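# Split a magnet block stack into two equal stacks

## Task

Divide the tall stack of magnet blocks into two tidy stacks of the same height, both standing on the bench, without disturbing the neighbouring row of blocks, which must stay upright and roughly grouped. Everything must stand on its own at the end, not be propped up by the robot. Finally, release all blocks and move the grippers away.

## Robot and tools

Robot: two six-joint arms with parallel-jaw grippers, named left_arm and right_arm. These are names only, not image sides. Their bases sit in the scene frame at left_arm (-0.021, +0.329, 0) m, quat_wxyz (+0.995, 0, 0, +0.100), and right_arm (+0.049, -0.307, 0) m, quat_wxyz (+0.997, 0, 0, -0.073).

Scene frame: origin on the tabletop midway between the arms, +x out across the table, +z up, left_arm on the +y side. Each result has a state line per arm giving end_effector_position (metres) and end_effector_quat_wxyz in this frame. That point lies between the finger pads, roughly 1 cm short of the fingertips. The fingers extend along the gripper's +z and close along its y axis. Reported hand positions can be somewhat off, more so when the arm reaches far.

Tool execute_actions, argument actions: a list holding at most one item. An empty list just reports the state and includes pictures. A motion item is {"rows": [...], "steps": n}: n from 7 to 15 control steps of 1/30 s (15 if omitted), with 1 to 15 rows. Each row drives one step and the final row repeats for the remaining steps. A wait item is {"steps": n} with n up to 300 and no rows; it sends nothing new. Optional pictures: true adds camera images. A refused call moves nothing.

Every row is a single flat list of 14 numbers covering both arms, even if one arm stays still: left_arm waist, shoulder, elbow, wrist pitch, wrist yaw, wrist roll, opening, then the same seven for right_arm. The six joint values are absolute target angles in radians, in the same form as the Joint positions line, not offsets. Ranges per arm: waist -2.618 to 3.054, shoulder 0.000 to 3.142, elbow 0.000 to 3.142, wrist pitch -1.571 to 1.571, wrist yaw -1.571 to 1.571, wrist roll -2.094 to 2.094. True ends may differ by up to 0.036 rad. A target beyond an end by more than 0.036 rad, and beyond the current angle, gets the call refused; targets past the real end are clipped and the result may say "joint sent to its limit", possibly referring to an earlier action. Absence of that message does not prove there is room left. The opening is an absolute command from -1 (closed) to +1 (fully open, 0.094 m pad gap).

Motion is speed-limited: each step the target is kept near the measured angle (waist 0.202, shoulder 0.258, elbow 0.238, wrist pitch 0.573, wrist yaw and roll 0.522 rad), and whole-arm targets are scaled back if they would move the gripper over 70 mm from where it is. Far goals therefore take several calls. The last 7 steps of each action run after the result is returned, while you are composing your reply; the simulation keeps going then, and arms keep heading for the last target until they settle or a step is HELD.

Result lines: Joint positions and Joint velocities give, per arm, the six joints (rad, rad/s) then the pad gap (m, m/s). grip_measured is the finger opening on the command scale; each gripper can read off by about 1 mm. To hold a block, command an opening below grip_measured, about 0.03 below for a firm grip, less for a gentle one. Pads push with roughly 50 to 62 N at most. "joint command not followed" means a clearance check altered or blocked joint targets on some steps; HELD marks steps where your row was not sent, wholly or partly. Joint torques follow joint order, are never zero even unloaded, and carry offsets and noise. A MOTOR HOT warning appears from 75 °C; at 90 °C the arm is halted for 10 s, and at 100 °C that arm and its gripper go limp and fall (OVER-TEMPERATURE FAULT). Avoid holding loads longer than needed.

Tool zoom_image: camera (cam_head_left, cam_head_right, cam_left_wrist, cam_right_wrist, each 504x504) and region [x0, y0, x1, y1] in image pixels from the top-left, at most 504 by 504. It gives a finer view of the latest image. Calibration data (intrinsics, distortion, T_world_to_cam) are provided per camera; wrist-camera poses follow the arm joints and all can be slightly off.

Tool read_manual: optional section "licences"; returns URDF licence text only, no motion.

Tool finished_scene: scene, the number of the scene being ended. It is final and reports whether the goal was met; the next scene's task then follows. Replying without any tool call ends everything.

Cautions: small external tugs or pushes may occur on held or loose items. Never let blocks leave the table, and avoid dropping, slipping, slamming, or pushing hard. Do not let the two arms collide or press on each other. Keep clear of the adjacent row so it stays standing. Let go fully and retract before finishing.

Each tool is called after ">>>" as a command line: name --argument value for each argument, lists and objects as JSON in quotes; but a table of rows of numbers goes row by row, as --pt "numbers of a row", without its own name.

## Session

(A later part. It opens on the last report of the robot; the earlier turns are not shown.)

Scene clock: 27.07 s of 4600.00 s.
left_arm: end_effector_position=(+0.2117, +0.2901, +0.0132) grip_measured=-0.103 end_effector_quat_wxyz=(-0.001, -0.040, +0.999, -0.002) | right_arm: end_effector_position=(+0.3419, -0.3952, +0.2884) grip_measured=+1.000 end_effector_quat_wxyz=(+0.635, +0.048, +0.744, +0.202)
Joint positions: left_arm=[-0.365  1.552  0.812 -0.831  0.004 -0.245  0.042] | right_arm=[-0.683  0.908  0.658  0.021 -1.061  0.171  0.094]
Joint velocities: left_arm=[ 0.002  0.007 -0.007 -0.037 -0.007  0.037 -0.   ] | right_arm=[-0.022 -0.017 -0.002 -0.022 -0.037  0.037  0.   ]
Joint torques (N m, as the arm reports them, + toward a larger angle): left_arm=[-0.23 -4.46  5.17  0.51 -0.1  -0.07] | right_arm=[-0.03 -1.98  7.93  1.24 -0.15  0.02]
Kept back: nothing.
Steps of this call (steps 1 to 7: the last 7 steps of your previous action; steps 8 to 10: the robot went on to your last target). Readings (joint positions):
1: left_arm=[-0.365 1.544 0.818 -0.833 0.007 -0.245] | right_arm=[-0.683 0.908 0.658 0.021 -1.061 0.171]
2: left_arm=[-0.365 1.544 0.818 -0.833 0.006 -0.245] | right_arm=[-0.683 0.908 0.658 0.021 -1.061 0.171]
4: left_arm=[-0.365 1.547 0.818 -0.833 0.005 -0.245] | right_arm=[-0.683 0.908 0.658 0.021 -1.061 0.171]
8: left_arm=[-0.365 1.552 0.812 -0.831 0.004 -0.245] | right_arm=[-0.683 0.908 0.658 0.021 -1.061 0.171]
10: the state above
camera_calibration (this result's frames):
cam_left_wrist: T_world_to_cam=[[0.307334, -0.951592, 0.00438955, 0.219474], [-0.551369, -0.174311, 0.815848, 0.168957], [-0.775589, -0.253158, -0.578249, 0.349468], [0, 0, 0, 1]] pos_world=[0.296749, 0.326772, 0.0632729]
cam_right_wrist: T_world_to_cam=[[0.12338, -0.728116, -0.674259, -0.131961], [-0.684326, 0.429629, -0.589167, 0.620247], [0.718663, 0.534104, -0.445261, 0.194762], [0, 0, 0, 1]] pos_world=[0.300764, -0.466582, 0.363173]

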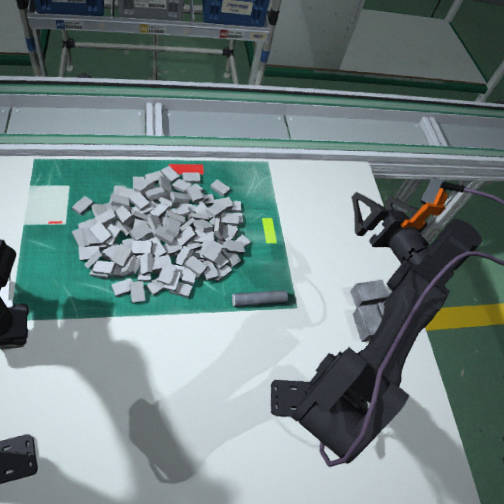

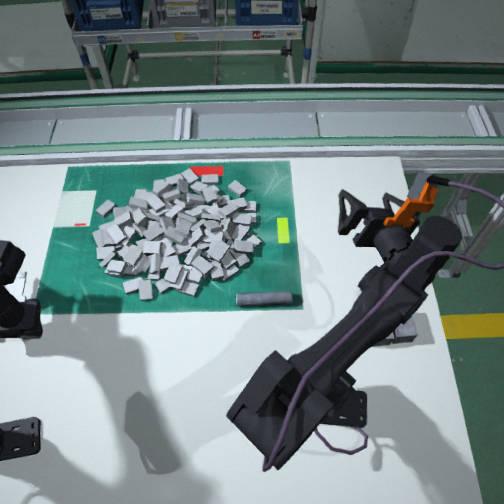

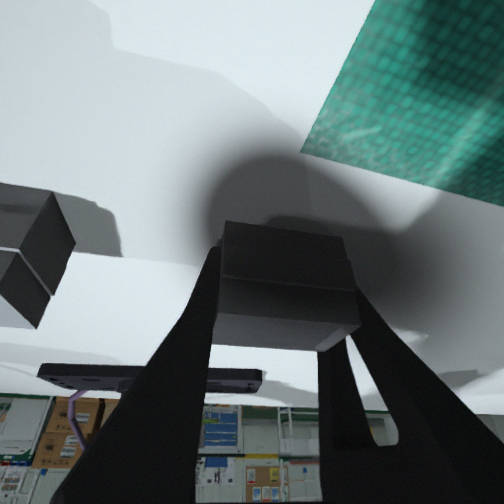

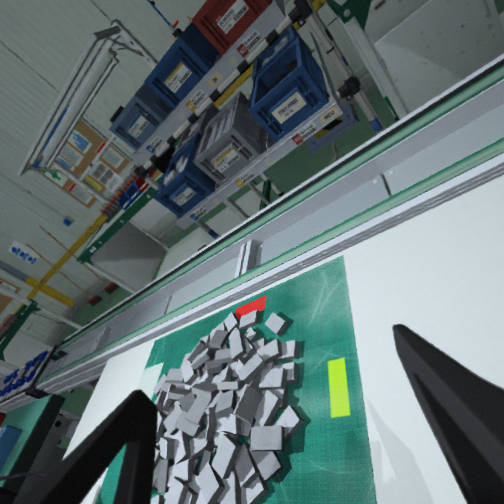

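>>> execute_actions --actions '[{"rows": [[-0.366,1.548,0.812,-0.827,-0.002,-0.248,-0.14,-0.683,0.908,0.658,0.021,-1.061,0.171,1],[-0.366,1.541,0.822,-0.827,0.0,-0.245,-0.115,-0.683,0.908,0.658,0.021,-1.061,0.171,1],[-0.366,1.540,0.824,-0.827,0.0,-0.245,-0.07,-0.683,0.908,0.658,0.021,-1.061,0.171,1],[-0.366,1.540,0.824,-0.827,0.0,-0.245,0.03,-0.683,0.908,0.658,0.021,-1.061,0.171,1],[-0.366,1.540,0.824,-0.827,0.0,-0.088,0.16,-0.683,0.908,0.658,0.021,-1.061,0.171,1],[-0.366,1.540,0.824,-0.827,0.0,0.092,0.27,-0.683,0.908,0.658,0.021,-1.061,0.171,1],[-0.366,1.540,0.824,-0.827,0.002,0.302,0.33,-0.683,0.908,0.658,0.021,-1.061,0.171,1],[-0.366,1.540,0.824,-0.827,0.002,0.442,0.33,-0.683,0.908,0.658,0.021,-1.061,0.171,1],[-0.366,1.540,0.824,-0.827,0.002,0.542,0.33,-0.683,0.908,0.658,0.021,-1.061,0.171,1],[-0.366,1.540,0.824,-0.827,0.004,0.642,0.33,-0.683,0.908,0.658,0.021,-1.061,0.171,1],[-0.366,1.540,0.824,-0.827,0.004,0.742,0.33,-0.683,0.908,0.658,0.021,-1.061,0.171,1],[-0.366,1.540,0.824,-0.827,0.004,0.842,0.33,-0.683,0.908,0.658,0.021,-1.061,0.171,1],[-0.366,1.540,0.824,-0.827,0.006,0.942,0.33,-0.683,0.908,0.658,0.021,-1.061,0.171,1],[-0.366,1.540,0.824,-0.827,0.006,1.042,0.33,-0.683,0.908,0.658,0.021,-1.061,0.171,1],[-0.366,1.540,0.824,-0.827,0.006,1.142,0.33,-0.683,0.908,0.658,0.021,-1.061,0.171,1]], "steps": 15}]'

>>> execute_actions --actions '[{"rows": [[-0.366,1.540,0.824,-0.827,0.006,1.242,0.33,-0.683,0.908,0.658,0.021,-1.061,0.171,1],[-0.366,1.540,0.824,-0.827,0.006,1.342,0.25,-0.683,0.908,0.658,0.021,-1.061,0.171,1],[-0.366,1.540,0.824,-0.827,0.006,1.442,0.12,-0.683,0.908,0.658,0.021,-1.061,0.171,1],[-0.366,1.540,0.824,-0.827,0.006,1.542,-0.02,-0.683,0.908,0.658,0.021,-1.061,0.171,1],[-0.366,1.540,0.824,-0.827,0.006,1.542,-0.13,-0.683,0.908,0.658,0.021,-1.061,0.171,1],[-0.366,1.540,0.824,-0.827,0.006,1.522,-0.22,-0.683,0.908,0.658,0.021,-1.061,0.171,1],[-0.366,1.540,0.824,-0.827,0.006,1.482,-0.28,-0.683,0.908,0.658,0.021,-1.061,0.171,1],[-0.366,1.540,0.824,-0.827,0.006,1.377,-0.32,-0.683,0.908,0.658,0.021,-1.061,0.171,1],[-0.366,1.540,0.824,-0.827,0.006,1.333,-0.35,-0.683,0.908,0.658,0.021,-1.061,0.171,1],[-0.366,1.540,0.824,-0.827,0.006,1.333,-0.375,-0.683,0.908,0.658,0.021,-1.061,0.171,1],[-0.366,1.540,0.824,-0.827,0.006,1.333,-0.40,-0.683,0.908,0.658,0.021,-1.061,0.171,1],[-0.366,1.540,0.824,-0.827,0.006,1.333,-0.425,-0.683,0.908,0.658,0.021,-1.061,0.171,1],[-0.366,1.540,0.824,-0.827,0.006,1.333,-0.45,-0.683,0.908,0.658,0.021,-1.061,0.171,1],[-0.366,1.540,0.824,-0.827,0.006,1.333,-0.47,-0.683,0.908,0.658,0.021,-1.061,0.171,1],[-0.366,1.540,0.824,-0.827,0.006,1.333,-0.47,-0.683,0.908,0.658,0.021,-1.061,0.171,1]], "steps": 15}]'

>>> execute_actions --actions '[{"rows": [[-0.366,1.540,0.824,-0.827,0.006,1.333,-0.47,-0.683,0.908,0.658,0.021,-1.061,0.171,1],[-0.366,1.540,0.824,-0.827,0.006,1.333,-0.41,-0.683,0.908,0.658,0.021,-1.061,0.171,1],[-0.362,1.540,0.824,-0.827,0.006,1.333,-0.29,-0.683,0.908,0.658,0.021,-1.061,0.171,1],[-0.3550,1.540,0.824,-0.827,0.006,1.333,-0.13,-0.683,0.908,0.658,0.021,-1.061,0.171,1],[-0.3433,1.540,0.824,-0.827,0.006,1.333,0.02,-0.683,0.908,0.658,0.021,-1.061,0.171,1],[-0.3242,1.540,0.824,-0.827,0.006,1.3525,0.12,-0.683,0.908,0.658,0.021,-1.061,0.171,1],[-0.2985,1.540,0.824,-0.827,0.006,1.3954,0.12,-0.683,0.908,0.658,0.021,-1.061,0.171,1],[-0.2672,1.540,0.824,-0.827,0.006,1.4436,0.12,-0.683,0.908,0.658,0.021,-1.061,0.171,1]], "steps": 8}]' --pictures true

>>> execute_actions --actions '[{"rows": [[-0.2315,1.540,0.824,-0.827,0.006,1.4946,0.12,-0.683,0.908,0.658,0.021,-1.061,0.171,1],[-0.1928,1.540,0.824,-0.827,0.006,1.5485,0.12,-0.683,0.908,0.658,0.021,-1.061,0.171,1],[-0.1525,1.540,0.824,-0.827,0.006,1.6016,0.12,-0.683,0.908,0.658,0.021,-1.061,0.171,1],[-0.1122,1.540,0.824,-0.827,0.006,1.6516,0.12,-0.683,0.908,0.658,0.021,-1.061,0.171,1],[-0.0735,1.540,0.824,-0.827,0.006,1.698,0.12,-0.683,0.908,0.658,0.021,-1.061,0.171,1],[-0.0378,1.540,0.824,-0.827,0.006,1.738,0.12,-0.683,0.908,0.658,0.021,-1.061,0.171,1],[-0.0065,1.540,0.824,-0.827,0.006,1.770,0.12,-0.683,0.908,0.658,0.021,-1.061,0.171,1],[0.0192,1.540,0.824,-0.827,0.006,1.7939,0.12,-0.683,0.908,0.658,0.021,-1.061,0.171,1],[0.0383,1.540,0.824,-0.827,0.006,1.8074,0.05,-0.683,0.908,0.658,0.021,-1.061,0.171,1],[0.05,1.540,0.824,-0.827,0.006,1.810,-0.05,-0.683,0.908,0.658,0.021,-1.061,0.171,1],[0.054,1.540,0.824,-0.827,0.006,1.8034,-0.14,-0.683,0.908,0.658,0.021,-1.061,0.171,1],[0.054,1.540,0.824,-0.827,0.006,1.7859,-0.21,-0.683,0.908,0.658,0.021,-1.061,0.171,1],[0.054,1.540,0.824,-0.827,0.006,1.7586,-0.265,-0.683,0.908,0.658,0.021,-1.061,0.171,1],[0.054,1.540,0.824,-0.827,0.006,1.743,-0.305,-0.683,0.908,0.658,0.021,-1.061,0.171,1],[0.054,1.540,0.824,-0.827,0.006,1.743,-0.34,-0.683,0.908,0.658,0.021,-1.061,0.171,1]], "steps": 15}]'

>>> execute_actions --actions '[{"rows": [[0.054,1.540,0.824,-0.827,0.006,1.743,-0.37,-0.683,0.908,0.658,0.021,-1.061,0.171,1],[0.054,1.540,0.824,-0.827,0.006,1.743,-0.395,-0.683,0.908,0.658,0.021,-1.061,0.171,1],[0.054,1.540,0.824,-0.827,0.006,1.743,-0.42,-0.683,0.908,0.658,0.021,-1.061,0.171,1],[0.054,1.540,0.824,-0.827,0.006,1.743,-0.445,-0.683,0.908,0.658,0.021,-1.061,0.171,1],[0.054,1.540,0.824,-0.827,0.006,1.743,-0.47,-0.683,0.908,0.658,0.021,-1.061,0.171,1],[0.054,1.540,0.824,-0.827,0.006,1.743,-0.47,-0.683,0.908,0.658,0.021,-1.061,0.171,1],[0.053,1.540,0.824,-0.827,0.006,1.738,-0.47,-0.683,0.908,0.658,0.021,-1.061,0.171,1],[0.052,1.540,0.824,-0.827,0.006,1.736,-0.41,-0.683,0.908,0.658,0.021,-1.061,0.171,1],[0.052,1.540,0.824,-0.827,0.006,1.736,-0.27,-0.683,0.908,0.658,0.021,-1.061,0.171,1],[0.052,1.540,0.824,-0.827,0.006,1.579,-0.07,-0.683,0.908,0.658,0.021,-1.061,0.171,1],[0.052,1.540,0.824,-0.827,0.006,1.399,0.14,-0.683,0.908,0.658,0.021,-1.061,0.171,1],[0.052,1.540,0.824,-0.827,0.006,1.189,0.32,-0.683,0.908,0.658,0.021,-1.061,0.171,1],[0.052,1.540,0.824,-0.827,0.006,1.049,0.4,-0.683,0.908,0.658,0.021,-1.061,0.171,1],[0.052,1.540,0.824,-0.827,0.006,0.949,0.4,-0.683,0.908,0.658,0.021,-1.061,0.171,1]], "steps": 14}]' --pictures true

>>> execute_actions --actions '[{"rows": [[0.052,1.540,0.824,-0.827,0.006,0.849,0.4,-0.683,0.908,0.658,0.021,-1.061,0.171,1],[0.052,1.540,0.824,-0.827,0.006,0.749,0.4,-0.683,0.908,0.658,0.021,-1.061,0.171,1],[0.052,1.540,0.824,-0.827,0.006,0.649,0.4,-0.683,0.908,0.658,0.021,-1.061,0.171,1],[0.052,1.540,0.824,-0.827,0.006,0.549,0.4,-0.683,0.908,0.658,0.021,-1.061,0.171,1],[0.052,1.540,0.824,-0.827,0.006,0.449,0.4,-0.683,0.908,0.658,0.021,-1.061,0.171,1],[0.052,1.540,0.824,-0.827,0.006,0.349,0.4,-0.683,0.908,0.658,0.021,-1.061,0.171,1],[0.052,1.540,0.824,-0.827,0.006,0.249,0.4,-0.683,0.908,0.658,0.021,-1.061,0.171,1],[0.052,1.540,0.824,-0.827,0.006,0.149,0.4,-0.683,0.908,0.658,0.021,-1.061,0.171,1],[0.052,1.540,0.824,-0.827,0.006,0.049,0.4,-0.683,0.908,0.658,0.021,-1.061,0.171,1],[0.052,1.540,0.824,-0.827,0.006,-0.051,0.36,-0.683,0.908,0.658,0.021,-1.061,0.171,1],[0.052,1.540,0.824,-0.827,0.006,-0.051,0.28,-0.683,0.908,0.658,0.021,-1.061,0.171,1],[0.052,1.540,0.824,-0.827,0.006,-0.031,0.2,-0.683,0.908,0.658,0.021,-1.061,0.171,1],[0.052,1.540,0.824,-0.827,0.006,0.009,0.12,-0.683,0.908,0.658,0.021,-1.061,0.171,1],[0.052,1.540,0.824,-0.827,0.006,0.114,0.06,-0.683,0.908,0.658,0.021,-1.061,0.171,1],[0.052,1.540,0.824,-0.827,0.006,0.158,0.015,-0.683,0.908,0.658,0.021,-1.061,0.171,1]], "steps": 15}]'

>>> execute_actions --actions '[{"rows": [[0.052,1.540,0.824,-0.827,0.006,0.158,-0.02,-0.683,0.908,0.658,0.021,-1.061,0.171,1],[0.052,1.540,0.824,-0.827,0.006,0.158,-0.05,-0.683,0.908,0.658,0.021,-1.061,0.171,1],[0.052,1.540,0.824,-0.827,0.006,0.158,-0.075,-0.683,0.908,0.658,0.021,-1.061,0.171,1],[0.052,1.540,0.824,-0.827,0.006,0.158,-0.10,-0.683,0.908,0.658,0.021,-1.061,0.171,1],[0.052,1.540,0.824,-0.827,0.006,0.158,-0.125,-0.683,0.908,0.658,0.021,-1.061,0.171,1],[0.052,1.540,0.824,-0.827,0.004,0.160,-0.135,-0.683,0.908,0.658,0.021,-1.061,0.171,1],[0.052,1.540,0.824,-0.827,0.002,0.163,-0.135,-0.683,0.908,0.658,0.021,-1.061,0.171,1],[0.052,1.540,0.824,-0.827,0.002,0.165,-0.085,-0.683,0.908,0.658,0.021,-1.061,0.171,1],[0.052,1.535,0.833,-0.838,0.002,0.165,0.04,-0.683,0.908,0.658,0.021,-1.061,0.171,1],[0.052,1.530,0.842,-0.851,0.002,0.165,0.18,-0.683,0.908,0.658,0.021,-1.061,0.171,1],[0.052,1.5268,0.8437,-0.8641,0.002,0.165,0.3,-0.683,0.908,0.658,0.021,-1.061,0.171,1],[0.052,1.5172,0.8489,-0.8815,0.002,0.165,0.35,-0.683,0.908,0.658,0.021,-1.061,0.171,1],[0.052,1.5015,0.8574,-0.9033,0.002,0.165,0.35,-0.683,0.908,0.658,0.021,-1.061,0.171,1],[0.052,1.4800,0.8690,-0.9290,0.002,0.165,0.35,-0.683,0.908,0.658,0.021,-1.061,0.171,1]], "steps": 14}]' --pictures true

>>> execute_actions --actions '[{"rows": [[0.052,1.4531,0.8835,-0.9581,0.002,0.165,0.35,-0.683,0.908,0.658,0.021,-1.061,0.171,1],[0.052,1.4213,0.9007,-0.9901,0.002,0.165,0.35,-0.683,0.908,0.658,0.021,-1.061,0.171,1],[0.052,1.3853,0.9201,-1.0241,0.002,0.165,0.35,-0.683,0.908,0.658,0.021,-1.061,0.171,1],[0.052,1.3459,0.9414,-1.0597,0.002,0.165,0.35,-0.683,0.908,0.658,0.021,-1.061,0.171,1],[0.052,1.3038,0.9641,-1.096,0.002,0.165,0.35,-0.683,0.908,0.658,0.021,-1.061,0.171,1],[0.052,1.2599,0.9878,-1.1323,0.002,0.165,0.35,-0.683,0.908,0.658,0.021,-1.061,0.171,1],[0.052,1.215,1.012,-1.1679,0.002,0.165,0.35,-0.683,0.908,0.658,0.021,-1.061,0.171,1],[0.052,1.1701,1.0362,-1.2019,0.002,0.165,0.35,-0.683,0.908,0.658,0.021,-1.061,0.171,1],[0.052,1.1262,1.0599,-1.2339,0.002,0.165,0.35,-0.683,0.908,0.658,0.021,-1.061,0.171,1],[0.052,1.0841,1.0826,-1.2630,0.002,0.165,0.35,-0.683,0.908,0.658,0.021,-1.061,0.171,1],[0.052,1.0447,1.1039,-1.2887,0.002,0.165,0.35,-0.683,0.908,0.658,0.021,-1.061,0.171,1]], "steps": 11}]'

>>> execute_actions --actions '[{"rows": [[0.052,1.0087,1.1233,-1.3105,0.002,0.165,0.35,-0.683,0.908,0.658,0.021,-1.061,0.171,1],[0.052,0.9769,1.1405,-1.3279,0.002,0.165,0.35,-0.683,0.908,0.658,0.021,-1.061,0.171,1],[0.052,0.9500,1.1550,-1.3406,0.002,0.165,0.35,-0.683,0.908,0.658,0.021,-1.061,0.171,1],[0.052,0.9285,1.1666,-1.3484,0.002,0.165,0.35,-0.683,0.908,0.658,0.021,-1.061,0.171,1],[0.052,0.9128,1.1751,-1.351,0.002,0.165,0.35,-0.683,0.908,0.658,0.021,-1.061,0.171,1],[0.052,0.9032,1.1803,-1.345,0.002,0.165,0.35,-0.683,0.908,0.658,0.021,-1.061,0.171,1],[0.052,0.9,1.182,-1.335,0.002,0.165,0.35,-0.683,0.908,0.658,0.021,-1.061,0.171,1]], "steps": 7}]'

>>> execute_actions --actions '[{"steps": 11}]' --pictures true

Scene clock: 42.47 s of 4600.00 s.
left_arm: end_effector_position=(+0.2117, +0.2901, +0.0132) grip_measured=+0.320 end_effector_quat_wxyz=(-0.000, +0.090, +0.996, -0.002) | right_arm: end_effector_position=(+0.3419, -0.3952, +0.2884) grip_measured=+1.000 end_effector_quat_wxyz=(+0.635, +0.048, +0.744, +0.202)
Joint positions: left_arm=[-0.365  1.552  0.812 -0.831  0.004  0.017  0.062] | right_arm=[-0.683  0.908  0.658  0.021 -1.061  0.171  0.094]
Joint velocities: left_arm=[ 0.017 -0.002 -0.022  0.007 -0.081  2.821  0.015] | right_arm=[-0.012  0.007 -0.017 -0.066 -0.022 -0.051  0.   ]
Joint torques (N m, as the arm reports them, + toward a larger angle): left_arm=[-0.21 -5.62  7.15  0.49 -0.02  0.01] | right_arm=[ 0.   -1.93  7.86  1.23 -0.14  0.03]
Steps of this call (steps 1 to 15: the robot went on to your last target; steps 16 to 90: nothing new was sent; then 12.13 s passed at rest; steps 91 to 98: the first 8 steps of this action). Readings (joint positions):
91: left_arm=[-0.365 1.552 0.812 -0.831 0.004 -0.245] | right_arm=[-0.683 0.908 0.658 0.021 -1.061 0.171]
92: left_arm=[-0.365 1.552 0.812 -0.831 0.004 -0.245] | right_arm=[-0.683 0.908 0.658 0.021 -1.061 0.171]
94: left_arm=[-0.365 1.552 0.812 -0.831 0.004 -0.245] | right_arm=[-0.683 0.908 0.658 0.021 -1.061 0.171]
98: the state above

Scene clock: 42.97 s of 4600.00 s.
left_arm: end_effector_position=(+0.2120, +0.2905, +0.0132) grip_measured=-0.297 end_effector_quat_wxyz=(+0.000, +0.679, +0.735, -0.001) | right_arm: end_effector_position=(+0.3419, -0.3952, +0.2884) grip_measured=+1.000 end_effector_quat_wxyz=(+0.635, +0.048, +0.744, +0.202)
Joint positions: left_arm=[-0.365  1.552  0.812 -0.831  0.002  1.327  0.033] | right_arm=[-0.683  0.908  0.658  0.021 -1.061  0.171  0.094]
Joint velocities: left_arm=[ 0.022 -0.007  0.002 -0.051  0.007  0.242 -0.041] | right_arm=[-0.002 -0.007 -0.002 -0.037 -0.081 -0.081  0.   ]
Joint torques (N m, as the arm reports them, + toward a larger angle): left_arm=[-0.1  -5.73  7.13  0.43  0.06  0.07] | right_arm=[-0.01 -1.91  7.9   1.23 -0.14  0.03]
Steps of this call (steps 1 to 7: the last 7 steps of your previous action; steps 8 to 15: the first 8 steps of this action). Readings (joint positions):
8: left_arm=[-0.365 1.552 0.812 -0.831 0.004 0.817] | right_arm=[-0.683 0.908 0.658 0.021 -1.061 0.171]
9: left_arm=[-0.365 1.552 0.812 -0.831 0.004 0.918] | right_arm=[-0.683 0.908 0.658 0.021 -1.061 0.171]
11: left_arm=[-0.365 1.552 0.812 -0.831 0.004 1.118] | right_arm=[-0.683 0.908 0.658 0.021 -1.061 0.171]
15: the state above

Scene clock: 43.23 s of 4600.00 s.
left_arm: end_effector_position=(+0.2126, +0.2905, +0.0132) grip_measured=-0.438 end_effector_quat_wxyz=(+0.001, +0.679, +0.734, +0.000) | right_arm: end_effector_position=(+0.3419, -0.3952, +0.2884) grip_measured=+1.000 end_effector_quat_wxyz=(+0.635, +0.048, +0.744, +0.202)
Joint positions: left_arm=[-0.365  1.552  0.812 -0.828  0.001  1.329  0.026] | right_arm=[-0.683  0.908  0.658  0.021 -1.061  0.171  0.094]
Joint velocities: left_arm=[-0.007 -0.017  0.002 -0.007  0.051  0.022 -0.001] | right_arm=[-0.012  0.007  0.002 -0.007 -0.081 -0.022  0.   ]
Joint torques (N m, as the arm reports them, + toward a larger angle): left_arm=[-0.11 -5.65  7.16  0.47  0.06  0.07] | right_arm=[-0.04 -1.93  7.87  1.24 -0.15  0.03]
Steps of this call (steps 1 to 7: the last 7 steps of your previous action; step 8: the first step of this action). Readings (joint positions):
8: the state above
camera_calibration (this result's frames):
cam_left_wrist: T_world_to_cam=[[-0.952689, -0.303945, -0.000827543, 0.299427], [-0.1775, 0.554144, 0.813276, -0.121579], [-0.246732, 0.774947, -0.581877, -0.0608357], [0, 0, 0, 1]] pos_world=[0.248671, 0.205526, 0.063726]
cam_right_wrist: T_world_to_cam=[[0.12338, -0.728116, -0.674259, -0.131961], [-0.684326, 0.429629, -0.589167, 0.620247], [0.718663, 0.534104, -0.445261, 0.194762], [0, 0, 0, 1]] pos_world=[0.300764, -0.466582, 0.363173]

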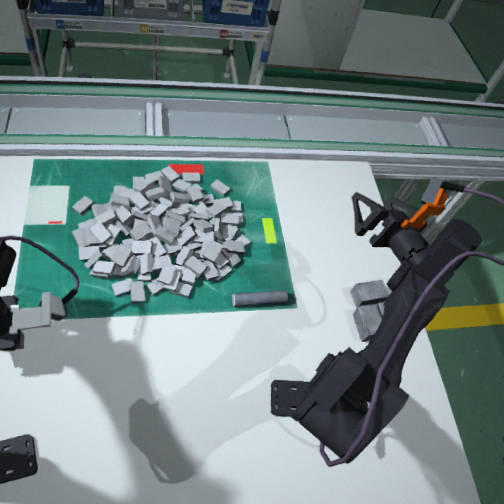

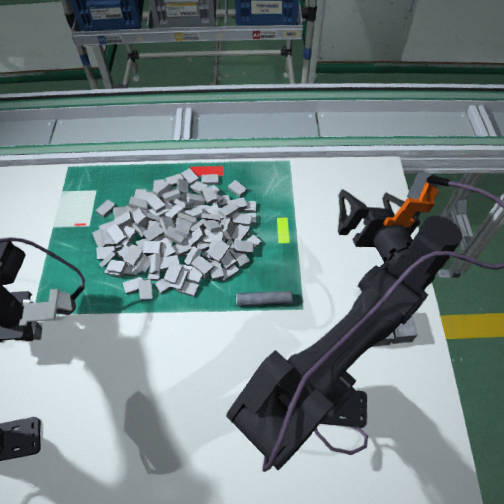

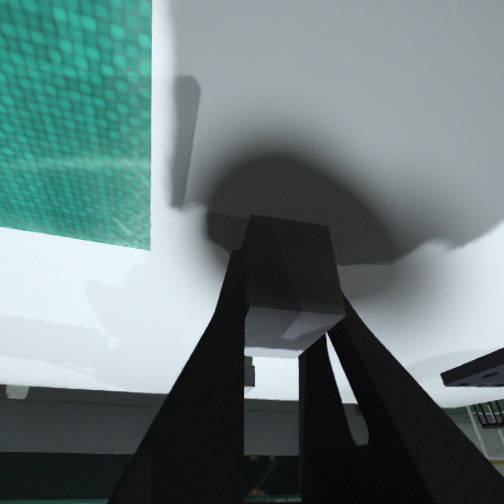

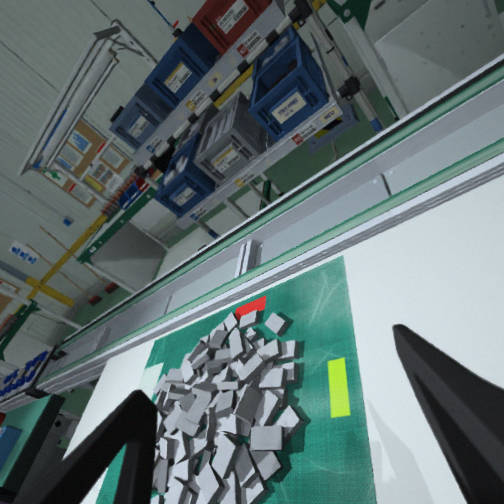

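Scene clock: 43.73 s of 4600.00 s.
left_arm: end_effector_position=(+0.2121, +0.3692, +0.0132) grip_measured=+0.117 end_effector_quat_wxyz=(+0.000, +0.672, +0.741, +0.001) | right_arm: end_effector_position=(+0.3419, -0.3952, +0.2884) grip_measured=+1.000 end_effector_quat_wxyz=(+0.635, +0.048, +0.744, +0.202)
Joint positions: left_arm=[-0.033  1.552  0.812 -0.828 -0.001  1.64   0.052] | right_arm=[-0.683  0.908  0.658  0.021 -1.061  0.171  0.094]
Joint velocities: left_arm=[ 0.955 -0.007 -0.002 -0.051 -0.051  0.989 -0.   ] | right_arm=[ 0.017 -0.017  0.002 -0.051  0.022 -0.051  0.   ]
Joint torques (N m, as the arm reports them, + toward a larger angle): left_arm=[-0.42 -5.67  7.19  0.46  0.14  0.07] | right_arm=[-0.03 -1.97  7.89  1.22 -0.14  0.02]
Steps of this call (steps 1 to 7: the last 7 steps of your previous action; steps 8 to 15: the first 8 steps of this action). Readings (joint positions):
8: left_arm=[-0.299 1.552 0.812 -0.828 0.003 1.384] | right_arm=[-0.683 0.908 0.658 0.021 -1.061 0.171]
9: left_arm=[-0.266 1.552 0.812 -0.828 0.004 1.414] | right_arm=[-0.683 0.908 0.658 0.021 -1.061 0.171]
11: left_arm=[-0.188 1.552 0.812 -0.828 0.003 1.486] | right_arm=[-0.683 0.908 0.658 0.021 -1.061 0.171]
15: the state above

Scene clock: 44.20 s of 4600.00 s.
left_arm: end_effector_position=(+0.2089, +0.3896, +0.0132) grip_measured=-0.439 end_effector_quat_wxyz=(-0.001, +0.677, +0.736, +0.005) | right_arm: end_effector_position=(+0.3419, -0.3952, +0.2884) grip_measured=+1.000 end_effector_quat_wxyz=(+0.635, +0.048, +0.744, +0.202)
Joint positions: left_arm=[ 0.05   1.552  0.812 -0.823 -0.006  1.737  0.026] | right_arm=[-0.683  0.908  0.658  0.021 -1.061  0.171  0.094]
Joint velocities: left_arm=[-0.022 -0.007  0.007  0.081  0.037 -0.095 -0.   ] | right_arm=[ 0.007 -0.017  0.002  0.007  0.066 -0.007  0.   ]
Joint torques (N m, as the arm reports them, + toward a larger angle): left_arm=[ 0.29 -5.66  7.19  0.39  0.16  0.03] | right_arm=[ 0.02 -1.98  7.89  1.23 -0.14  0.03]
Steps of this call (steps 1 to 7: the last 7 steps of your previous action; steps 8 to 14: the first 7 steps of this action). Readings (joint positions):
8: left_arm=[0.050 1.552 0.812 -0.825 -0.006 1.737] | right_arm=[-0.683 0.908 0.658 0.021 -1.061 0.171]
9: left_arm=[0.050 1.552 0.812 -0.824 -0.006 1.737] | right_arm=[-0.683 0.908 0.658 0.021 -1.061 0.171]
11: left_arm=[0.050 1.552 0.812 -0.823 -0.006 1.737] | right_arm=[-0.683 0.908 0.658 0.021 -1.061 0.171]
14: the state above
camera_calibration (this result's frames):
cam_left_wrist: T_world_to_cam=[[-0.950556, -0.310479, -0.00684583, 0.328224], [-0.184027, 0.545382, 0.817736, -0.172407], [-0.250156, 0.778564, -0.575553, -0.139272], [0, 0, 0, 1]] pos_world=[0.245428, 0.304366, 0.0630719]
cam_right_wrist: T_world_to_cam=[[0.12338, -0.728116, -0.674259, -0.131961], [-0.684326, 0.429629, -0.589167, 0.620247], [0.718663, 0.534104, -0.445261, 0.194762], [0, 0, 0, 1]] pos_world=[0.300764, -0.466582, 0.363173]

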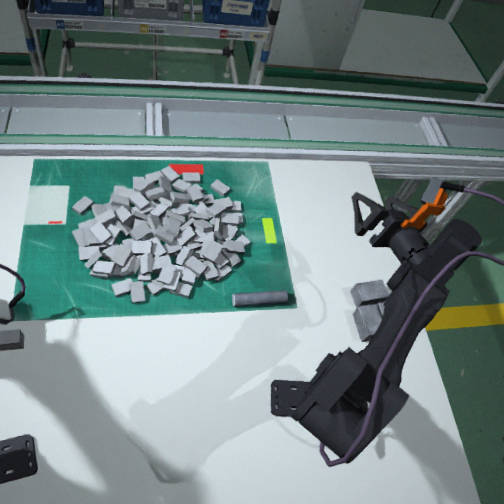

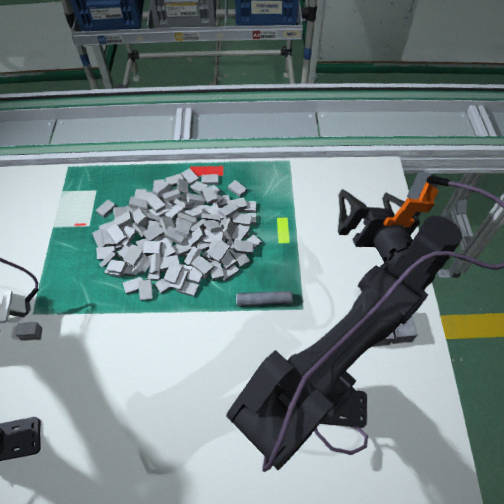

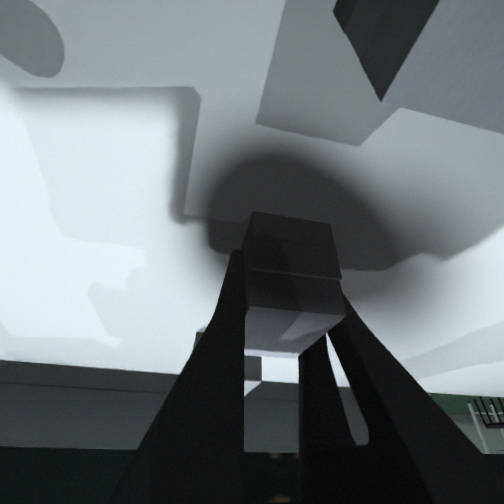

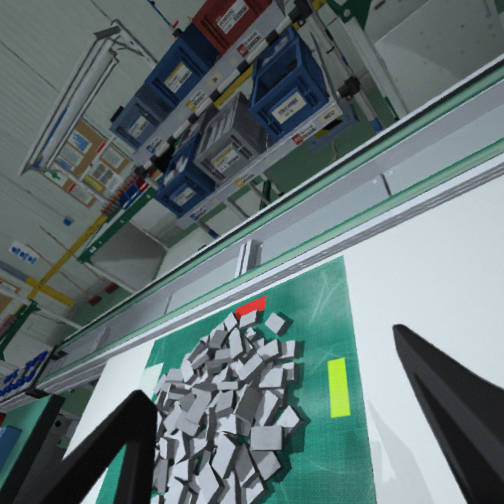

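Scene clock: 44.70 s of 4600.00 s.
left_arm: end_effector_position=(+0.2090, +0.3895, +0.0132) grip_measured=+0.397 end_effector_quat_wxyz=(+0.002, +0.161, +0.987, +0.004) | right_arm: end_effector_position=(+0.3419, -0.3952, +0.2884) grip_measured=+1.000 end_effector_quat_wxyz=(+0.635, +0.048, +0.744, +0.202)
Joint positions: left_arm=[ 0.05   1.552  0.812 -0.823 -0.006  0.573  0.066] | right_arm=[-0.683  0.908  0.658  0.021 -1.061  0.171  0.094]
Joint velocities: left_arm=[ 0.002 -0.007 -0.002 -0.051 -0.022 -2.894 -0.   ] | right_arm=[ 0.012  0.002 -0.012 -0.007  0.007 -0.007  0.   ]
Joint torques (N m, as the arm reports them, + toward a larger angle): left_arm=[ 0.24 -5.77  7.27  0.4   0.17  0.  ] | right_arm=[-0.06 -1.94  7.86  1.24 -0.14  0.02]
Steps of this call (steps 1 to 7: the last 7 steps of your previous action; steps 8 to 15: the first 8 steps of this action). Readings (joint positions):
8: left_arm=[0.050 1.552 0.812 -0.823 -0.006 1.274] | right_arm=[-0.683 0.908 0.658 0.021 -1.061 0.171]
9: left_arm=[0.050 1.552 0.812 -0.823 -0.006 1.174] | right_arm=[-0.683 0.908 0.658 0.021 -1.061 0.171]
11: left_arm=[0.050 1.552 0.812 -0.823 -0.006 0.974] | right_arm=[-0.683 0.908 0.658 0.021 -1.061 0.171]
15: the state above

Scene clock: 45.17 s of 4600.00 s.
left_arm: end_effector_position=(+0.2092, +0.3881, +0.0132) grip_measured=-0.102 end_effector_quat_wxyz=(+0.004, -0.044, +0.999, -0.000) | right_arm: end_effector_position=(+0.3419, -0.3952, +0.2884) grip_measured=+1.000 end_effector_quat_wxyz=(+0.635, +0.048, +0.744, +0.202)
Joint positions: left_arm=[ 0.05   1.552  0.812 -0.824  0.002  0.162  0.042] | right_arm=[-0.683  0.908  0.658  0.021 -1.061  0.171  0.094]
Joint velocities: left_arm=[ 0.002 -0.022 -0.012  0.081 -0.066 -0.037 -0.   ] | right_arm=[-0.002 -0.007 -0.007 -0.051  0.007 -0.051  0.   ]
Joint torques (N m, as the arm reports them, + toward a larger angle): left_arm=[ 0.16 -5.69  7.22  0.39  0.02  0.02] | right_arm=[-0.05 -1.94  7.88  1.22 -0.15  0.03]
Steps of this call (steps 1 to 7: the last 7 steps of your previous action; steps 8 to 14: the first 7 steps of this action). Readings (joint positions):
8: left_arm=[0.050 1.552 0.812 -0.823 -0.003 0.162] | right_arm=[-0.683 0.908 0.658 0.021 -1.061 0.171]
9: left_arm=[0.050 1.552 0.812 -0.823 -0.000 0.162] | right_arm=[-0.683 0.908 0.658 0.021 -1.061 0.171]
11: left_arm=[0.050 1.552 0.812 -0.824 0.002 0.162] | right_arm=[-0.683 0.908 0.658 0.021 -1.061 0.171]
14: the state above
camera_calibration (this result's frames):
cam_left_wrist: T_world_to_cam=[[0.314555, -0.949232, 0.00375543, 0.31108], [-0.557074, -0.181396, 0.81041, 0.188662], [-0.768585, -0.257011, -0.585852, 0.372455], [0, 0, 0, 1]] pos_world=[0.293511, 0.425234, 0.0641412]
cam_right_wrist: T_world_to_cam=[[0.12338, -0.728116, -0.674259, -0.131961], [-0.684326, 0.429629, -0.589167, 0.620247], [0.718663, 0.534104, -0.445261, 0.194762], [0, 0, 0, 1]] pos_world=[0.300764, -0.466582, 0.363173]

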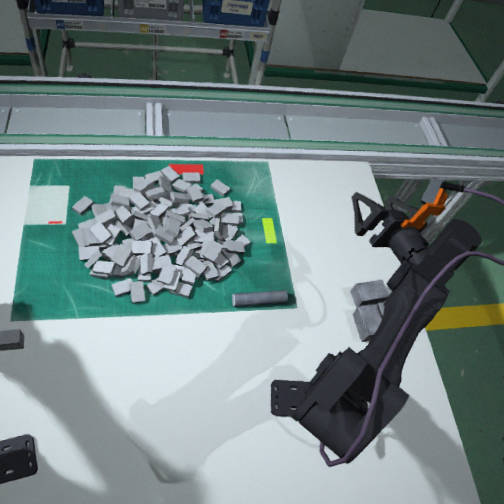

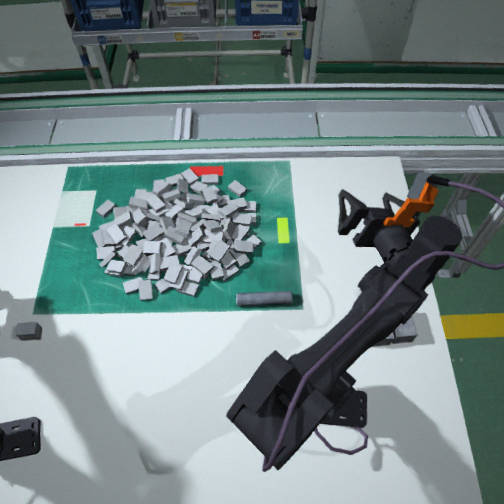

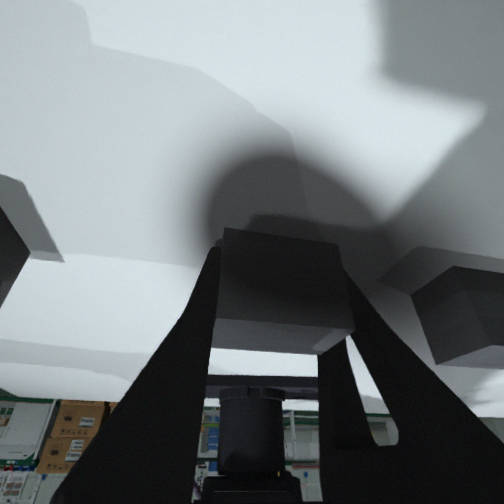

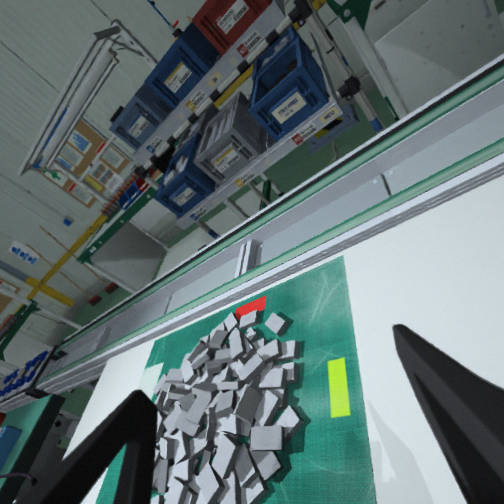

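Scene clock: 45.53 s of 4600.00 s.
left_arm: end_effector_position=(+0.2066, +0.3874, +0.0496) grip_measured=+0.347 end_effector_quat_wxyz=(+0.021, -0.044, +0.999, +0.003) | right_arm: end_effector_position=(+0.3419, -0.3952, +0.2884) grip_measured=+1.000 end_effector_quat_wxyz=(+0.635, +0.048, +0.744, +0.202)
Joint positions: left_arm=[ 0.05   1.444  0.87  -0.954  0.002  0.162  0.063] | right_arm=[-0.683  0.908  0.658  0.021 -1.061  0.171  0.094]
Joint velocities: left_arm=[-0.012 -1.004  0.549 -0.784  0.007 -0.037  0.001] | right_arm=[ 0.002  0.002 -0.017 -0.007 -0.007 -0.051  0.   ]
Joint torques (N m, as the arm reports them, + toward a larger angle): left_arm=[ 0.17 -7.19 10.09  0.59  0.02  0.03] | right_arm=[-0.05 -1.99  7.85  1.23 -0.15  0.  ]
Steps of this call (steps 1 to 7: the last 7 steps of your previous action; steps 8 to 11: the first 4 steps of this action). Readings (joint positions):
8: left_arm=[0.050 1.524 0.826 -0.884 0.002 0.162] | right_arm=[-0.683 0.908 0.658 0.021 -1.061 0.171]
9: left_arm=[0.050 1.504 0.837 -0.905 0.002 0.162] | right_arm=[-0.683 0.908 0.658 0.021 -1.061 0.171]
11: the state above

Scene clock: 45.77 s of 4600.00 s.
left_arm: end_effector_position=(+0.2120, +0.3888, +0.1622) grip_measured=+0.347 end_effector_quat_wxyz=(+0.167, -0.043, +0.984, +0.034) | right_arm: end_effector_position=(+0.3419, -0.3952, +0.2884) grip_measured=+1.000 end_effector_quat_wxyz=(+0.635, +0.048, +0.744, +0.202)
Joint positions: left_arm=[ 0.05   1.134  1.047 -1.142  0.002  0.162  0.063] | right_arm=[-0.683  0.908  0.658  0.021 -1.061  0.171  0.094]
Joint velocities: left_arm=[ 0.007 -1.306  0.73  -0.799  0.007 -0.037  0.   ] | right_arm=[ 0.017 -0.002 -0.002 -0.051  0.081 -0.037  0.   ]
Joint torques (N m, as the arm reports them, + toward a larger angle): left_arm=[ 0.2  -3.08  8.55  0.85  0.01  0.04] | right_arm=[-0.03 -2.    7.86  1.23 -0.14  0.03]
Kept back: the last 7 steps of this action.
Steps of this call (steps 1 to 7: the last 7 steps of your previous action). Readings (joint positions):
1: left_arm=[0.050 1.406 0.891 -0.980 0.002 0.162] | right_arm=[-0.683 0.908 0.658 0.021 -1.061 0.171]
2: left_arm=[0.050 1.365 0.915 -1.007 0.002 0.162] | right_arm=[-0.683 0.908 0.658 0.021 -1.061 0.171]
4: left_arm=[0.050 1.274 0.968 -1.060 0.002 0.162] | right_arm=[-0.683 0.908 0.658 0.021 -1.061 0.171]
7: the state above

Scene clock: 46.13 s of 4600.00 s.
left_arm: end_effector_position=(+0.1727, +0.3787, +0.2320) grip_measured=+0.347 end_effector_quat_wxyz=(+0.252, -0.042, +0.965, +0.052) | right_arm: end_effector_position=(+0.3419, -0.3952, +0.2884) grip_measured=+1.000 end_effector_quat_wxyz=(+0.635, +0.048, +0.744, +0.202)
Joint positions: left_arm=[ 0.05   0.901  1.166 -1.315  0.002  0.162  0.063] | right_arm=[-0.683  0.908  0.658  0.021 -1.061  0.171  0.094]
Joint velocities: left_arm=[ 0.017  0.002 -0.017 -0.168 -0.095  0.022 -0.   ] | right_arm=[ 0.002  0.012  0.007  0.022  0.007 -0.066  0.   ]
Joint torques (N m, as the arm reports them, + toward a larger angle): left_arm=[0.17 0.08 8.27 1.5  0.02 0.04] | right_arm=[-0.06 -1.94  7.88  1.23 -0.14  0.02]
Kept back: nothing.
Steps of this call (steps 1 to 7: the last 7 steps of your previous action; steps 8 to 11: the robot went on to your last target). Readings (joint positions):
1: left_arm=[0.050 1.091 1.071 -1.168 0.002 0.162] | right_arm=[-0.683 0.908 0.658 0.021 -1.061 0.171]
2: left_arm=[0.050 1.049 1.093 -1.194 0.002 0.162] | right_arm=[-0.683 0.908 0.658 0.021 -1.061 0.171]
4: left_arm=[0.050 0.979 1.130 -1.240 0.002 0.162] | right_arm=[-0.683 0.908 0.658 0.021 -1.061 0.171]
8: left_arm=[0.050 0.904 1.165 -1.297 0.002 0.162] | right_arm=[-0.683 0.908 0.658 0.021 -1.061 0.171]
11: the state above
camera_calibration (this result's frames):
cam_left_wrist: T_world_to_cam=[[0.304075, -0.951913, 0.0374199, 0.307892], [-0.869841, -0.261412, 0.418378, 0.164565], [-0.388478, -0.159768, -0.907502, 0.442337], [0, 0, 0, 1]] pos_world=[0.221361, 0.406776, 0.32105]
cam_right_wrist: T_world_to_cam=[[0.12338, -0.728116, -0.674259, -0.131961], [-0.684326, 0.429629, -0.589167, 0.620247], [0.718663, 0.534104, -0.445261, 0.194762], [0, 0, 0, 1]] pos_world=[0.300764, -0.466582, 0.363173]

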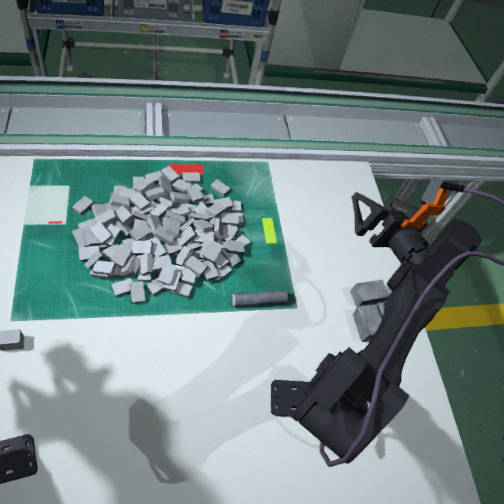

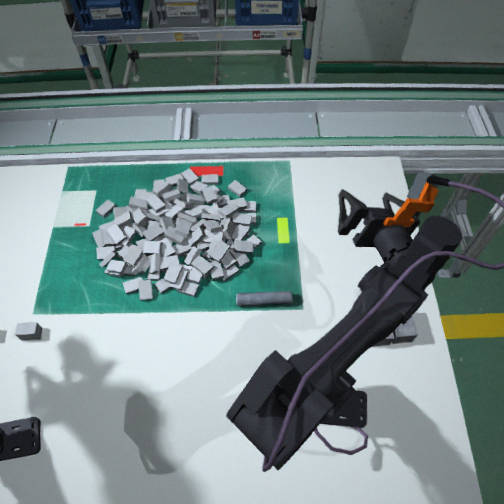

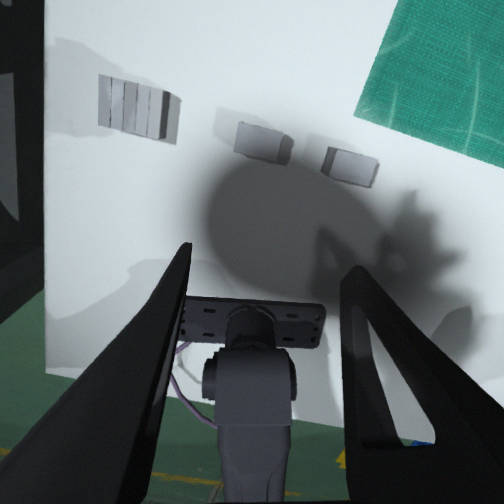

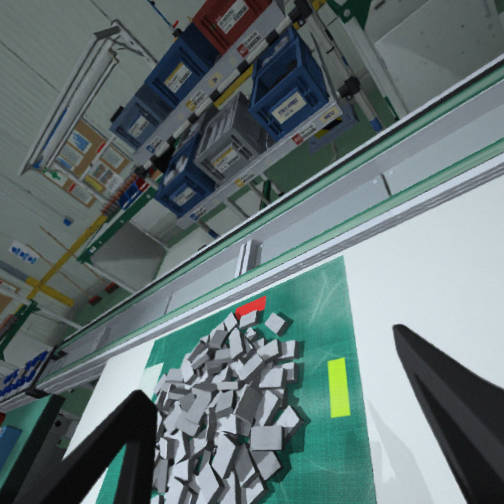

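Both three-block stacks look neat, the row is intact and the arm is clear, so I'm ending the scene.

>>> finished_scene --scene 2

The scene is finished: the task was done.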